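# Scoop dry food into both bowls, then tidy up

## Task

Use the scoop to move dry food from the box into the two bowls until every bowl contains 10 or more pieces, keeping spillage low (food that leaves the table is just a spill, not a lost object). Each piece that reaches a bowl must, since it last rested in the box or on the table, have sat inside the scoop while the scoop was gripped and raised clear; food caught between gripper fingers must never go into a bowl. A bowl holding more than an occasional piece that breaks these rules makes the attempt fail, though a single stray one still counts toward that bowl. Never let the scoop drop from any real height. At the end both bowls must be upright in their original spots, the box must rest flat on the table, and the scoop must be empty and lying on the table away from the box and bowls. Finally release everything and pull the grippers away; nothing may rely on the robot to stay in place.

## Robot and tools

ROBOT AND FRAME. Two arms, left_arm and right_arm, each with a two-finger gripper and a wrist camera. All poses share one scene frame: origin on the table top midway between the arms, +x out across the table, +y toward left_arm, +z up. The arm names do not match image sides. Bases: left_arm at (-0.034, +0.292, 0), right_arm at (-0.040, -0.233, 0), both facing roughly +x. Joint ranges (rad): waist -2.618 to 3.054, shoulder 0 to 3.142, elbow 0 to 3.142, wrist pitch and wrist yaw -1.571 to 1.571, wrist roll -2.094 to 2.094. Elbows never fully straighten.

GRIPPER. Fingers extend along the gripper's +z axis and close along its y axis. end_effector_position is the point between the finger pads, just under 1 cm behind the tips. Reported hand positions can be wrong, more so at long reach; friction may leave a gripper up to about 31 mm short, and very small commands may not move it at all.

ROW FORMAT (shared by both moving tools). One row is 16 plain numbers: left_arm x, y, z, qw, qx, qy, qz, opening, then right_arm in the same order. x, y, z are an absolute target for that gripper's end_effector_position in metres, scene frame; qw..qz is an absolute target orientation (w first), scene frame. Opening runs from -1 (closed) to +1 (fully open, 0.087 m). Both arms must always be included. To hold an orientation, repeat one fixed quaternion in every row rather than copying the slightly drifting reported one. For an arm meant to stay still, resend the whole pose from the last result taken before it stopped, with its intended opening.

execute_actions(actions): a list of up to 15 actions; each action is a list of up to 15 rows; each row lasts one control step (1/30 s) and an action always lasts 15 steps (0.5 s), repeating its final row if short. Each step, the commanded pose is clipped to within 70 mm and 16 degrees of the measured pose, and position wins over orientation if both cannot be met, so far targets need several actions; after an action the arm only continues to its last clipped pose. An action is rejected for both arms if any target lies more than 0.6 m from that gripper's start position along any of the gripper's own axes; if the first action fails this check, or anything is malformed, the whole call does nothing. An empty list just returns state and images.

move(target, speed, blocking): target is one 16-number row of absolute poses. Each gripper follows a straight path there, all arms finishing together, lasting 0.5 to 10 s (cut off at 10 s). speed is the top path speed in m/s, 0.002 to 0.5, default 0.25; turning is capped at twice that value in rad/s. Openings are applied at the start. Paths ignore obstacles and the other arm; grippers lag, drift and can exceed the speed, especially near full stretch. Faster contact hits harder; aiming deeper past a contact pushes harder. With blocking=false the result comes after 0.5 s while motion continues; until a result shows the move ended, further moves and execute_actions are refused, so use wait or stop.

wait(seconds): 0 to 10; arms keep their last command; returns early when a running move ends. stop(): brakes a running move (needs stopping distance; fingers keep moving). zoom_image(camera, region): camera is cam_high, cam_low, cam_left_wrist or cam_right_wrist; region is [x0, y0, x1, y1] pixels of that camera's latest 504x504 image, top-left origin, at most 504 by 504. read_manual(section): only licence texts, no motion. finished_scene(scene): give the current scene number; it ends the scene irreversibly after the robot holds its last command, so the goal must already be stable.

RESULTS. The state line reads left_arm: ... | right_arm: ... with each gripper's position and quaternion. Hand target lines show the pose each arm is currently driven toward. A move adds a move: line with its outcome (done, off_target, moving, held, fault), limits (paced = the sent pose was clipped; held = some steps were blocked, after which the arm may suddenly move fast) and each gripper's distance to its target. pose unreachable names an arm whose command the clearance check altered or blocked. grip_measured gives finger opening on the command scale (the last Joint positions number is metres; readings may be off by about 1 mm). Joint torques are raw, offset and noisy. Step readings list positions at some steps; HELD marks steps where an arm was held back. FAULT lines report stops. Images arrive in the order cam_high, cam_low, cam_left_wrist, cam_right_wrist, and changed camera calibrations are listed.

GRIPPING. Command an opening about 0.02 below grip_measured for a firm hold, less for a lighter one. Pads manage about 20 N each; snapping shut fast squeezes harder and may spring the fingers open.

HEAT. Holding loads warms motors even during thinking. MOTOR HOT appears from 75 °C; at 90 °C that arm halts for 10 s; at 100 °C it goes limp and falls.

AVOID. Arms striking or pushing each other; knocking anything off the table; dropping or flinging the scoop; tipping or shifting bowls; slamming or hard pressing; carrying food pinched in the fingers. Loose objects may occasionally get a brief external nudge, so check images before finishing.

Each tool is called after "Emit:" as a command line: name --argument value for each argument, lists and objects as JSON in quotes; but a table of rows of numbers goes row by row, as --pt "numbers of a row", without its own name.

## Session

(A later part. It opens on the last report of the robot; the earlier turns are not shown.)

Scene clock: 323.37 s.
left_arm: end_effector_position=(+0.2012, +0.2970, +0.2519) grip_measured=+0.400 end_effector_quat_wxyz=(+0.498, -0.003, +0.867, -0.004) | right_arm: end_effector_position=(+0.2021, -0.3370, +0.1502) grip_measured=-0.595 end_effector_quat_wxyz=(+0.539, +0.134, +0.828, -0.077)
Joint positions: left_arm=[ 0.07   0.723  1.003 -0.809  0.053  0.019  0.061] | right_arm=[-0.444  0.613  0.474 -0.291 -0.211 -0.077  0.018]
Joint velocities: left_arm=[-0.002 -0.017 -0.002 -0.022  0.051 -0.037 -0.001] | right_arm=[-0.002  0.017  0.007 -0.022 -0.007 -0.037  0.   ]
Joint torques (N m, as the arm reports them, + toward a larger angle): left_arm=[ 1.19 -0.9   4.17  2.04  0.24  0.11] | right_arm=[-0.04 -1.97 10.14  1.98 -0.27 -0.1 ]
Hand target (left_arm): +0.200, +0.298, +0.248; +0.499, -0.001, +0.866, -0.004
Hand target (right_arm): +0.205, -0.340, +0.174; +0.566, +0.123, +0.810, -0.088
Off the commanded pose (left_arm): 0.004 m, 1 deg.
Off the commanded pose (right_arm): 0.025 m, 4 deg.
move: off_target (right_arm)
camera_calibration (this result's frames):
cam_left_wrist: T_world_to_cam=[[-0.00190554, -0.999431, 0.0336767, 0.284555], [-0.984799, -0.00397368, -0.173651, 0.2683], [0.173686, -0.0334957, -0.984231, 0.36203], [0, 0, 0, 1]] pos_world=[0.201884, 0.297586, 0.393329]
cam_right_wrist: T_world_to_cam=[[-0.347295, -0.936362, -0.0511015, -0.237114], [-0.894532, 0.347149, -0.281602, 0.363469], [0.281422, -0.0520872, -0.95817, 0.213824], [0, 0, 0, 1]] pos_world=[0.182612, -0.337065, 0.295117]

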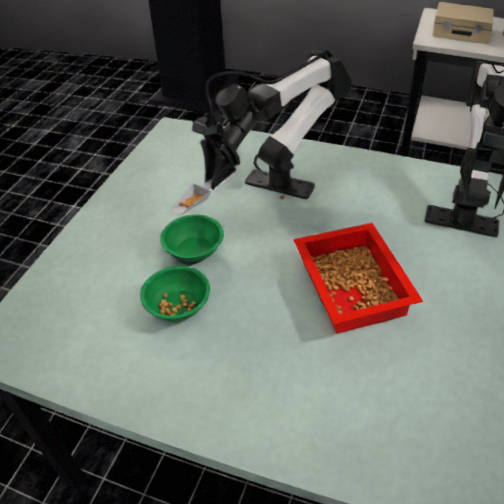

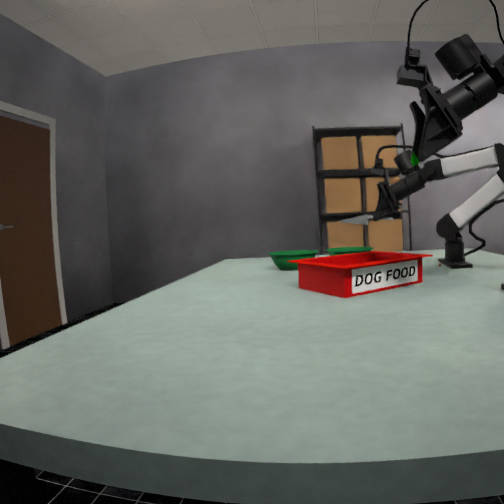

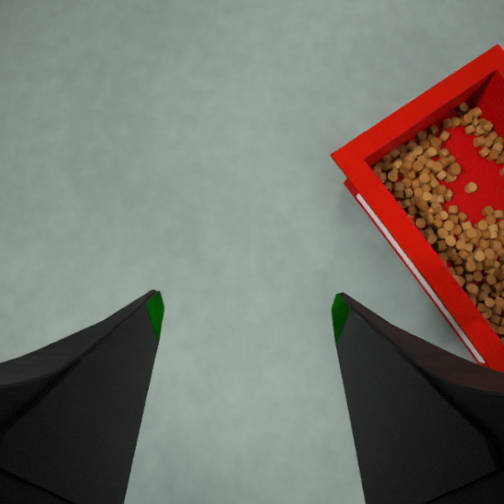

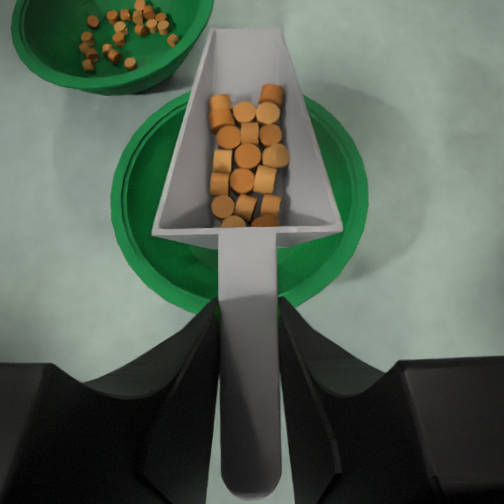

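Emit:
move --target '[0.2,0.3,0.25,0.5,0,0.866,0,0.4, 0.19,-0.331,0.175,0.129,0.1506,0.9799,-0.0198,-0.68]' --speed 0.2

Scene clock: 336.00 s.
left_arm: end_effector_position=(+0.2012, +0.2988, +0.2520) grip_measured=+0.400 end_effector_quat_wxyz=(+0.498, -0.001, +0.867, -0.001) | right_arm: end_effector_position=(+0.1850, -0.3298, +0.1694) grip_measured=-0.595 end_effector_quat_wxyz=(+0.125, +0.155, +0.980, -0.012)
Joint positions: left_arm=[ 0.08   0.723  1.003 -0.809  0.058  0.031  0.061] | right_arm=[-0.33   1.403  1.353 -1.272 -0.042 -0.101  0.018]
Joint velocities: left_arm=[ 0.007  0.002 -0.012  0.051  0.022 -0.022 -0.001] | right_arm=[-0.012 -0.012  0.012 -0.081  0.051 -0.051 -0.001]
Joint torques (N m, as the arm reports them, + toward a larger angle): left_arm=[ 1.28 -0.87  4.96  1.93  0.21  0.15] | right_arm=[ 1.62 -4.98  9.03  0.79  0.09  0.02]
Hand target (left_arm): +0.200, +0.300, +0.250; +0.500, -0.000, +0.866, +0.000
Hand target (right_arm): +0.190, -0.331, +0.175; +0.130, +0.149, +0.980, -0.018
Off the commanded pose (left_arm): 0.003 m, 0 deg.
Off the commanded pose (right_arm): 0.008 m, 1 deg.
move: done
camera_calibration (this result's frames):
cam_left_wrist: T_world_to_cam=[[-0.00290019, -0.999649, 0.0263184, 0.288496], [-0.9847, -0.0017307, -0.174248, 0.267806], [0.174232, -0.0264211, -0.98435, 0.359988], [0, 0, 0, 1]] pos_world=[0.201824, 0.29837, 0.393426]
cam_right_wrist: T_world_to_cam=[[-0.358002, -0.933719, -0.00169749, -0.240812], [-0.764951, 0.29225, 0.573968, 0.164045], [-0.535429, 0.20678, -0.818876, 0.450314], [0, 0, 0, 1]] pos_world=[0.280387, -0.365909, 0.274186]

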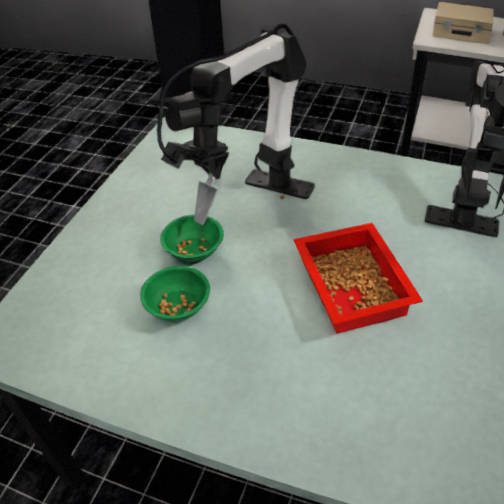

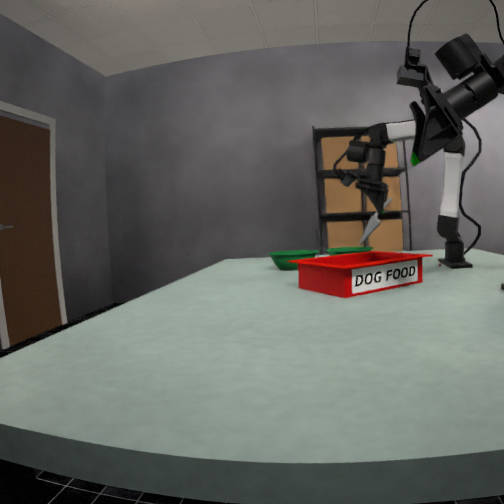

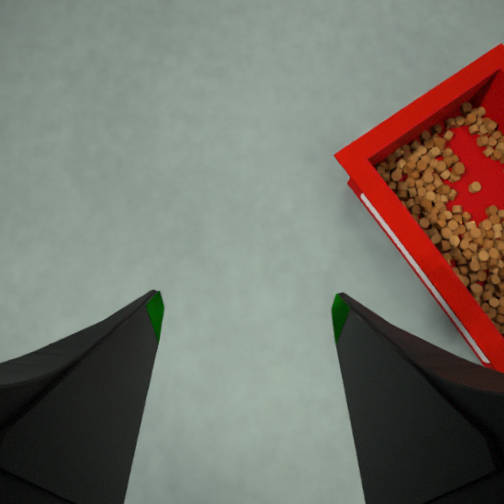

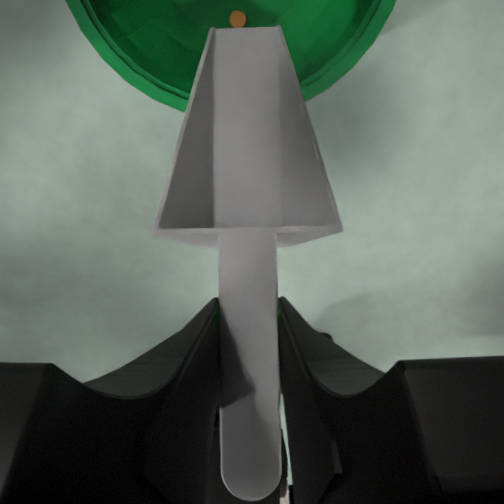

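Emit:
move --target '[0.2,0.3,0.25,0.5,0,0.866,0,0.4, 0.24,-0.175,0.15,0.4617,0,0.887,0,-0.68]' --speed 0.2

Emit:
move --target '[0.2,0.3,0.25,0.5,0,0.866,0,0.4, 0.25,-0.175,0.04,0.4617,0,0.887,0,-0.68]' --speed 0.1

Scene clock: 350.00 s.
left_arm: end_effector_position=(+0.2012, +0.2988, +0.2520) grip_measured=+0.400 end_effector_quat_wxyz=(+0.498, -0.001, +0.867, -0.001) | right_arm: end_effector_position=(+0.2352, -0.1754, +0.1473) grip_measured=-0.595 end_effector_quat_wxyz=(+0.445, -0.003, +0.895, -0.003)
Joint positions: left_arm=[ 0.08   0.723  1.003 -0.809  0.058  0.031  0.061] | right_arm=[ 0.438  0.924  0.718 -0.472  0.277  0.207  0.018]
Joint velocities: left_arm=[-0.027  0.002  0.012 -0.022 -0.066  0.022 -0.   ] | right_arm=[0.002 0.002 0.007 0.022 0.022 0.022 0.   ]
Joint torques (N m, as the arm reports them, + toward a larger angle): left_arm=[ 1.53 -0.83  4.65  1.93  0.17  0.17] | right_arm=[ 1.67 -4.18  5.78  1.94  0.27  0.09]
Hand target (left_arm): +0.200, +0.300, +0.250; +0.500, -0.000, +0.866, +0.000
Hand target (right_arm): +0.237, -0.174, +0.151; +0.462, +0.002, +0.887, +0.001
Off the commanded pose (left_arm): 0.003 m, 0 deg.
Off the commanded pose (right_arm): 0.006 m, 2 deg.
move: done
camera_calibration (this result's frames):
cam_left_wrist: T_world_to_cam=[[-0.00290019, -0.999649, 0.0263184, 0.288496], [-0.9847, -0.0017307, -0.174248, 0.267806], [0.174232, -0.0264211, -0.98435, 0.359988], [0, 0, 0, 1]] pos_world=[0.201824, 0.29837, 0.393426]
cam_right_wrist: T_world_to_cam=[[-0.0478302, -0.99874, -0.0152134, -0.161066], [-0.997001, 0.0486636, -0.0601764, 0.275218], [0.0608409, 0.0122895, -0.998072, 0.279145], [0, 0, 0, 1]] pos_world=[0.249705, -0.177687, 0.292718]

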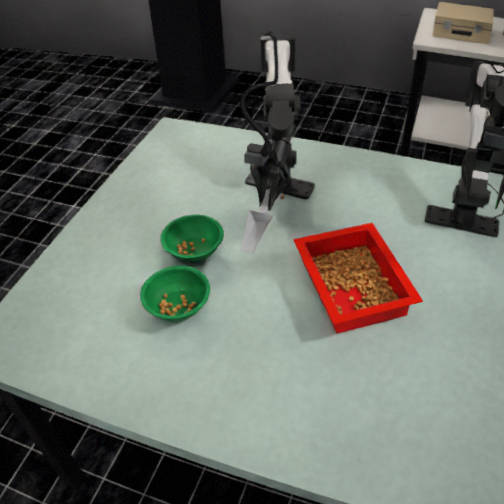

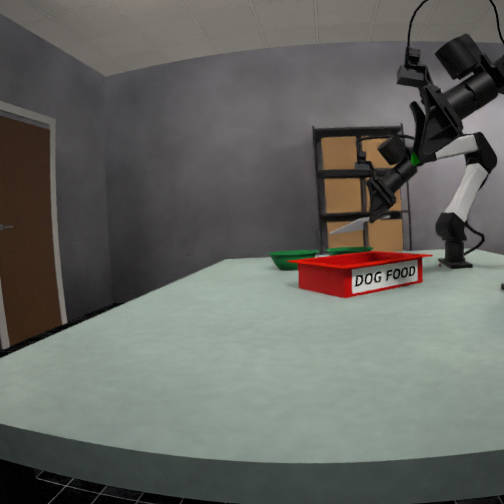

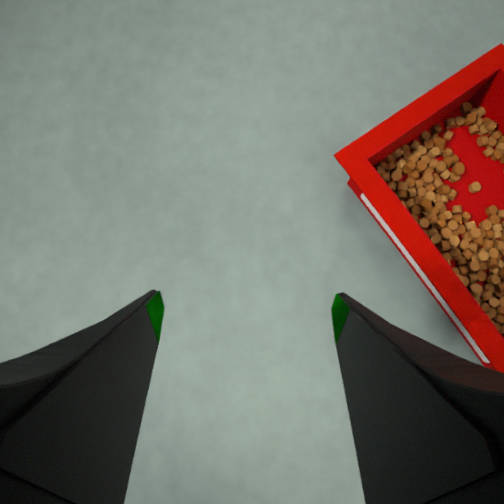

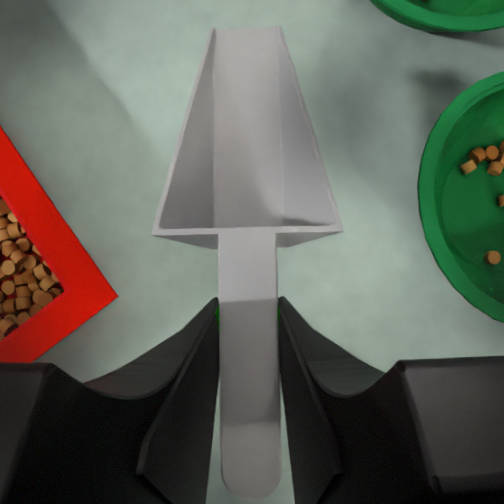

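Scene clock: 351.80 s.
left_arm: end_effector_position=(+0.2012, +0.2989, +0.2520) grip_measured=+0.400 end_effector_quat_wxyz=(+0.498, -0.001, +0.867, -0.001) | right_arm: end_effector_position=(+0.2489, -0.1725, +0.0471) grip_measured=-0.595 end_effector_quat_wxyz=(+0.463, +0.001, +0.887, +0.001)
Joint positions: left_arm=[ 0.08   0.723  1.003 -0.809  0.058  0.032  0.061] | right_arm=[0.431 1.096 0.348 0.111 0.277 0.204 0.018]
Joint velocities: left_arm=[-0.027 -0.007  0.012  0.037  0.022  0.007  0.001] | right_arm=[-0.012 -0.002  0.002 -0.007  0.022 -0.051  0.   ]
Joint torques (N m, as the arm reports them, + toward a larger angle): left_arm=[ 1.18 -0.72  4.99  1.93  0.27  0.12] | right_arm=[-0.07 -1.76  5.22  1.98 -0.02 -0.08]
Hand target (left_arm): +0.200, +0.300, +0.250; +0.500, +0.000, +0.866, +0.000
Hand target (right_arm): +0.248, -0.175, +0.041; +0.461, +0.000, +0.887, -0.000
Off the commanded pose (left_arm): 0.003 m, 0 deg.
Off the commanded pose (right_arm): 0.008 m, 0 deg.
move: done
camera_calibration (this result's frames):
cam_left_wrist: T_world_to_cam=[[-0.00309213, -0.999657, 0.0259889, 0.288636], [-0.984701, -0.00148421, -0.174248, 0.267732], [0.174227, -0.0261301, -0.984359, 0.359904], [0, 0, 0, 1]] pos_world=[0.201823, 0.298339, 0.393426]
cam_right_wrist: T_world_to_cam=[[-0.0518938, -0.998239, -0.0287473, -0.157353], [-0.993712, 0.0544755, -0.0978189, 0.284689], [0.0992126, 0.0234904, -0.994789, 0.170529], [0, 0, 0, 1]] pos_world=[0.257815, -0.17659, 0.192965]

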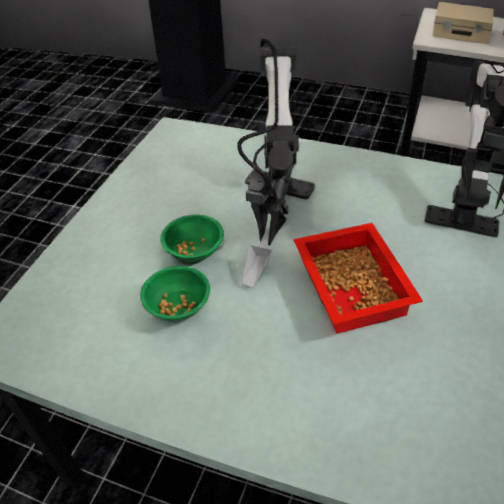

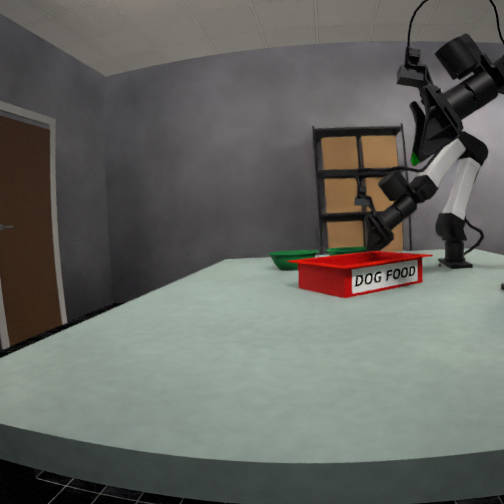

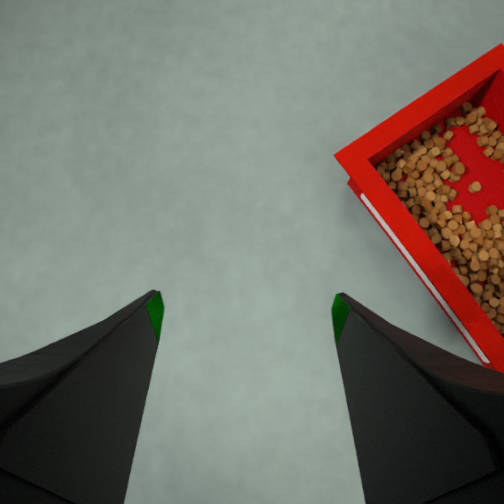

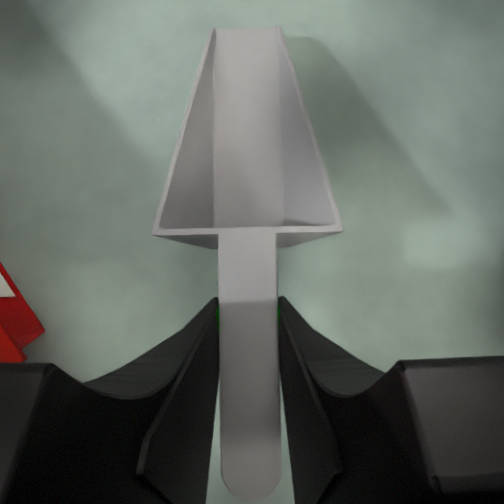

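Check bowl 1 count before releasing.

Emit:
zoom_image --camera "cam_high" --region '[120, 200, 250, 330]'

Emit:
move --target '[0.2,0.3,0.25,0.5,0,0.866,0,0.4, 0.25,-0.175,0.023,0.49,0,0.872,0,-0.68]' --speed 0.03

Region (120, 200, 250, 330) of cam_high's 504x504 image, scaled by 3.877, with more detail than that image has.

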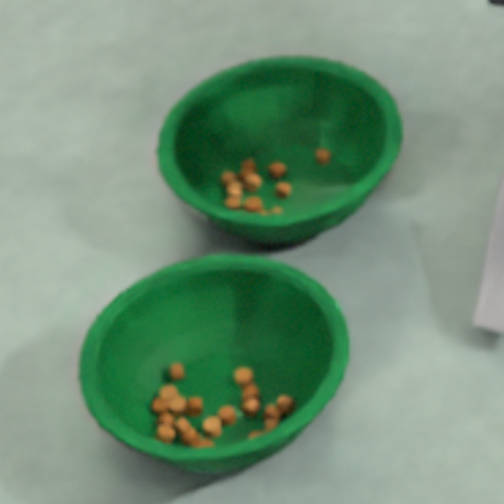

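Scene clock: 359.80 s.
left_arm: end_effector_position=(+0.2012, +0.2988, +0.2520) grip_measured=+0.400 end_effector_quat_wxyz=(+0.498, -0.001, +0.867, -0.001) | right_arm: end_effector_position=(+0.2500, -0.1729, +0.0274) grip_measured=-0.595 end_effector_quat_wxyz=(+0.486, +0.002, +0.874, +0.007)
Joint positions: left_arm=[ 0.08   0.723  1.003 -0.809  0.059  0.032  0.061] | right_arm=[0.431 1.168 0.239 0.348 0.279 0.195 0.018]
Joint velocities: left_arm=[ 0.007  0.007 -0.002  0.037 -0.007  0.022 -0.   ] | right_arm=[-0.007  0.002 -0.002  0.095 -0.081 -0.022  0.   ]
Joint torques (N m, as the arm reports them, + toward a larger angle): left_arm=[ 1.41 -0.72  4.72  1.92  0.22  0.17] | right_arm=[ 0.98 -1.83  4.85  2.04  0.24 -0.08]
Hand target (left_arm): +0.200, +0.300, +0.250; +0.500, +0.000, +0.866, -0.000
Hand target (right_arm): +0.249, -0.175, +0.024; +0.489, +0.000, +0.872, -0.000
Off the commanded pose (left_arm): 0.003 m, 0 deg.
Off the commanded pose (right_arm): 0.005 m, 1 deg.
move: done
camera_calibration (this result's frames):
cam_left_wrist: T_world_to_cam=[[-0.0034218, -0.999651, 0.0261807, 0.288585], [-0.984699, -0.00119324, -0.174261, 0.26765], [0.174231, -0.0263763, -0.984351, 0.359975], [0, 0, 0, 1]] pos_world=[0.201823, 0.298299, 0.393427]
cam_right_wrist: T_world_to_cam=[[-0.0465587, -0.998055, -0.0414585, -0.159133], [-0.987296, 0.0522893, -0.150041, 0.28337], [0.151917, 0.0339462, -0.98781, 0.139297], [0, 0, 0, 1]] pos_world=[0.251199, -0.178369, 0.173519]

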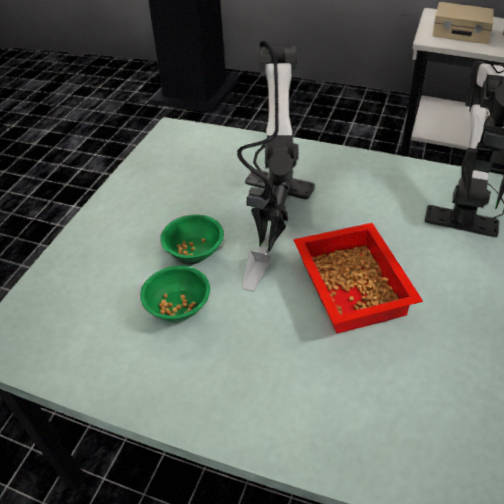

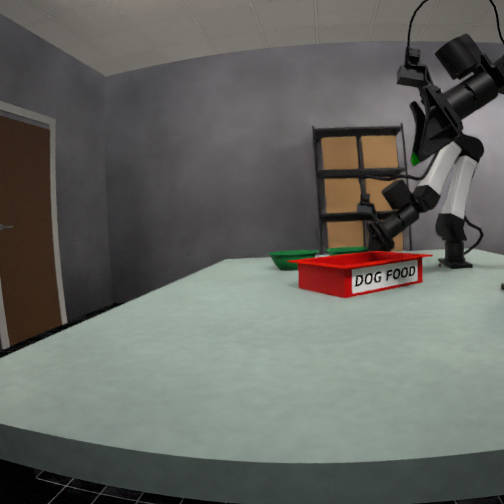

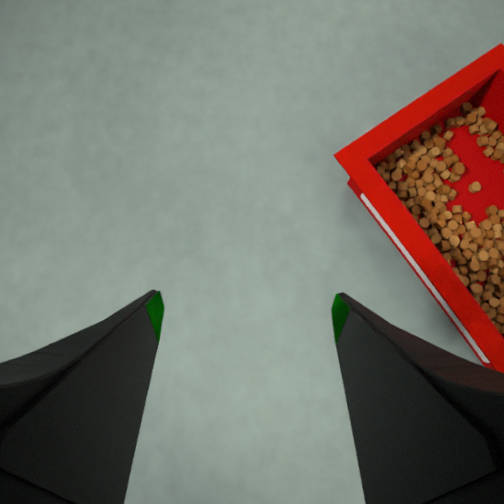

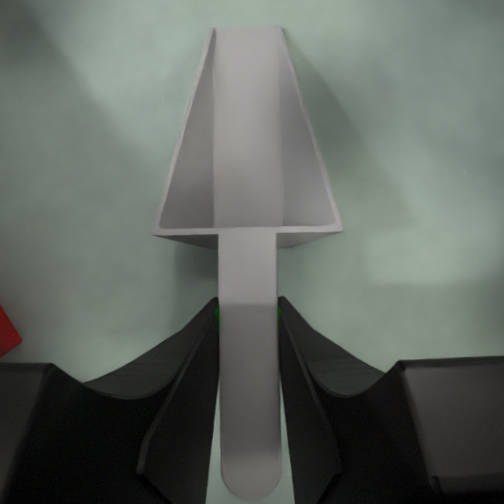

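Emit:
move --target '[0.2,0.3,0.25,0.5,0,0.866,0,0.4, 0.25,-0.175,0.023,0.49,0,0.872,0,-0.2]' --speed 0.03

Emit:
move --target '[0.2,0.3,0.25,0.5,0,0.866,0,0.4, 0.22,-0.2,0.2,0.5,0,0.866,0,-0.2]' --speed 0.15

Scene clock: 368.80 s.
left_arm: end_effector_position=(+0.2012, +0.2988, +0.2520) grip_measured=+0.400 end_effector_quat_wxyz=(+0.498, -0.001, +0.867, -0.001) | right_arm: end_effector_position=(+0.2536, -0.1716, +0.0316) grip_measured=-0.200 end_effector_quat_wxyz=(+0.495, +0.004, +0.869, +0.010)
Joint positions: left_arm=[ 0.08   0.723  1.003 -0.809  0.059  0.032  0.061] | right_arm=[0.431 1.168 0.239 0.371 0.279 0.194 0.035]
Joint velocities: left_arm=[-0.007  0.002 -0.017  0.051  0.037  0.051  0.   ] | right_arm=[-0.017 -0.002 -0.012  0.051 -0.022  0.051  0.001]
Joint torques (N m, as the arm reports them, + toward a larger angle): left_arm=[ 1.52 -0.71  4.81  1.96  0.24  0.12] | right_arm=[ 1.02 -1.63  4.73  1.91  0.24 -0.09]
Hand target (left_arm): +0.200, +0.300, +0.250; +0.500, -0.000, +0.866, +0.000
Hand target (right_arm): +0.250, -0.175, +0.023; +0.490, -0.000, +0.872, +0.000
Off the commanded pose (left_arm): 0.003 m, 0 deg.
Off the commanded pose (right_arm): 0.010 m, 1 deg.
move: done
camera_calibration (this result's frames):
cam_left_wrist: T_world_to_cam=[[-0.0034218, -0.999651, 0.0261807, 0.288585], [-0.984699, -0.00119324, -0.174261, 0.26765], [0.174231, -0.0263763, -0.984351, 0.359975], [0, 0, 0, 1]] pos_world=[0.201823, 0.298299, 0.393427]
cam_right_wrist: T_world_to_cam=[[-0.0451833, -0.997754, -0.049447, -0.157593], [-0.983854, 0.0530252, -0.170937, 0.287397], [0.173175, 0.0409251, -0.98404, 0.138562], [0, 0, 0, 1]] pos_world=[0.25164, -0.178149, 0.177685]

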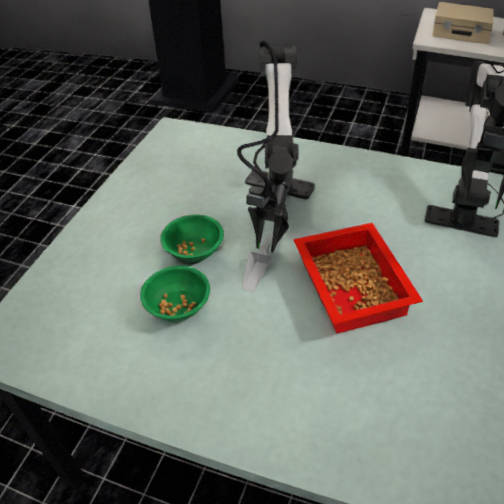

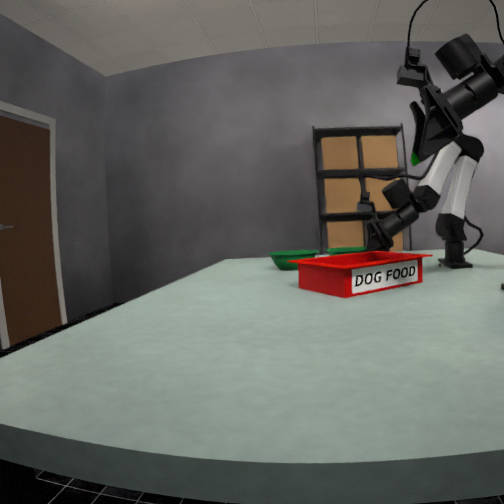

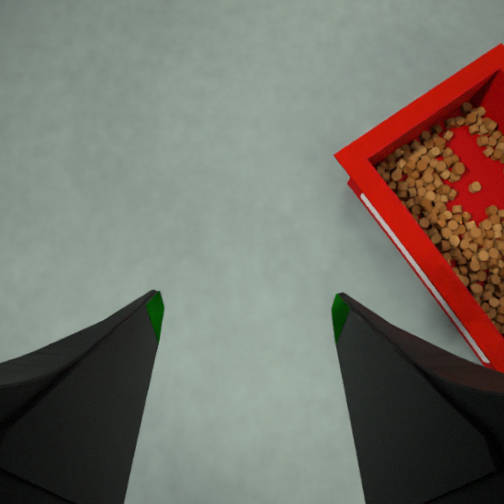

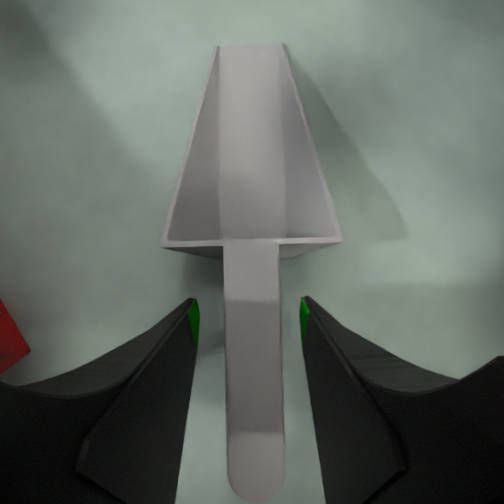

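Scene clock: 370.63 s.
left_arm: end_effector_position=(+0.2012, +0.2988, +0.2520) grip_measured=+0.400 end_effector_quat_wxyz=(+0.498, -0.001, +0.867, -0.001) | right_arm: end_effector_position=(+0.2214, -0.1988, +0.1853) grip_measured=-0.200 end_effector_quat_wxyz=(+0.485, -0.000, +0.874, -0.004)
Joint positions: left_arm=[ 0.08   0.723  1.003 -0.809  0.059  0.032  0.061] | right_arm=[ 0.348  0.773  0.756 -0.556  0.226  0.135  0.035]
Joint velocities: left_arm=[-0.022  0.012 -0.007 -0.037 -0.022 -0.037 -0.001] | right_arm=[-0.017 -0.007 -0.002 -0.051 -0.007 -0.037  0.   ]
Joint torques (N m, as the arm reports them, + toward a larger angle): left_arm=[ 1.24 -0.74  4.7   1.97  0.2   0.11] | right_arm=[-0.01 -2.26  9.51  1.71 -0.1  -0.06]
Hand target (left_arm): +0.200, +0.300, +0.250; +0.500, -0.000, +0.866, +0.000
Hand target (right_arm): +0.222, -0.200, +0.199; +0.500, -0.000, +0.866, -0.001
Off the commanded pose (left_arm): 0.003 m, 0 deg.
Off the commanded pose (right_arm): 0.015 m, 2 deg.
move: off_target (right_arm)
camera_calibration (this result's frames):
cam_left_wrist: T_world_to_cam=[[-0.0034218, -0.999651, 0.0261807, 0.288585], [-0.984699, -0.00119324, -0.174261, 0.26765], [0.174231, -0.0263763, -0.984351, 0.359975], [0, 0, 0, 1]] pos_world=[0.201823, 0.298299, 0.393427]
cam_right_wrist: T_world_to_cam=[[-0.0529, -0.998406, -0.0196959, -0.182471], [-0.987191, 0.0552584, -0.149669, 0.280648], [0.150519, 0.0115261, -0.98854, 0.296466], [0, 0, 0, 1]] pos_world=[0.222777, -0.201105, 0.331479]

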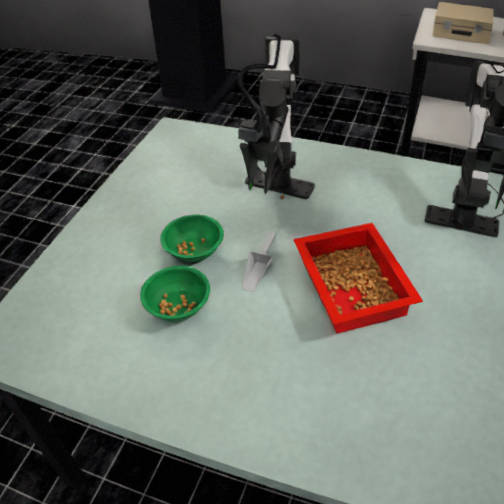

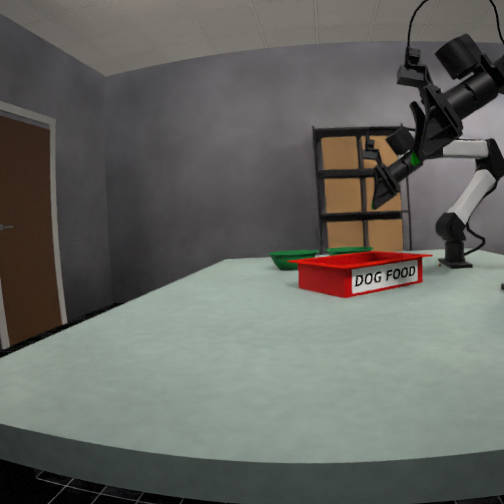

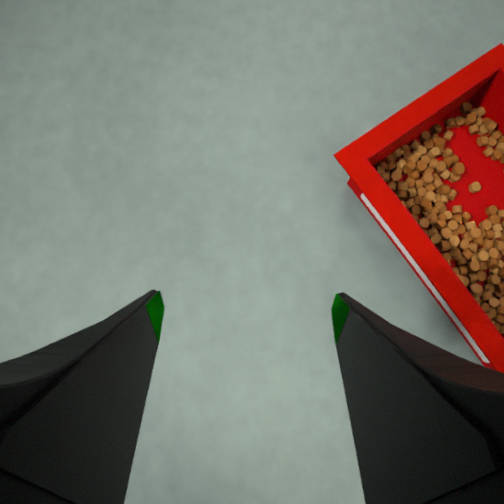

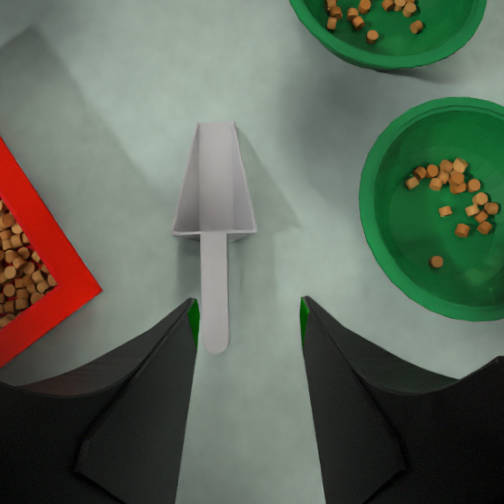

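Emit:
finished_scene --scene 2

The scene is finished: the task was done.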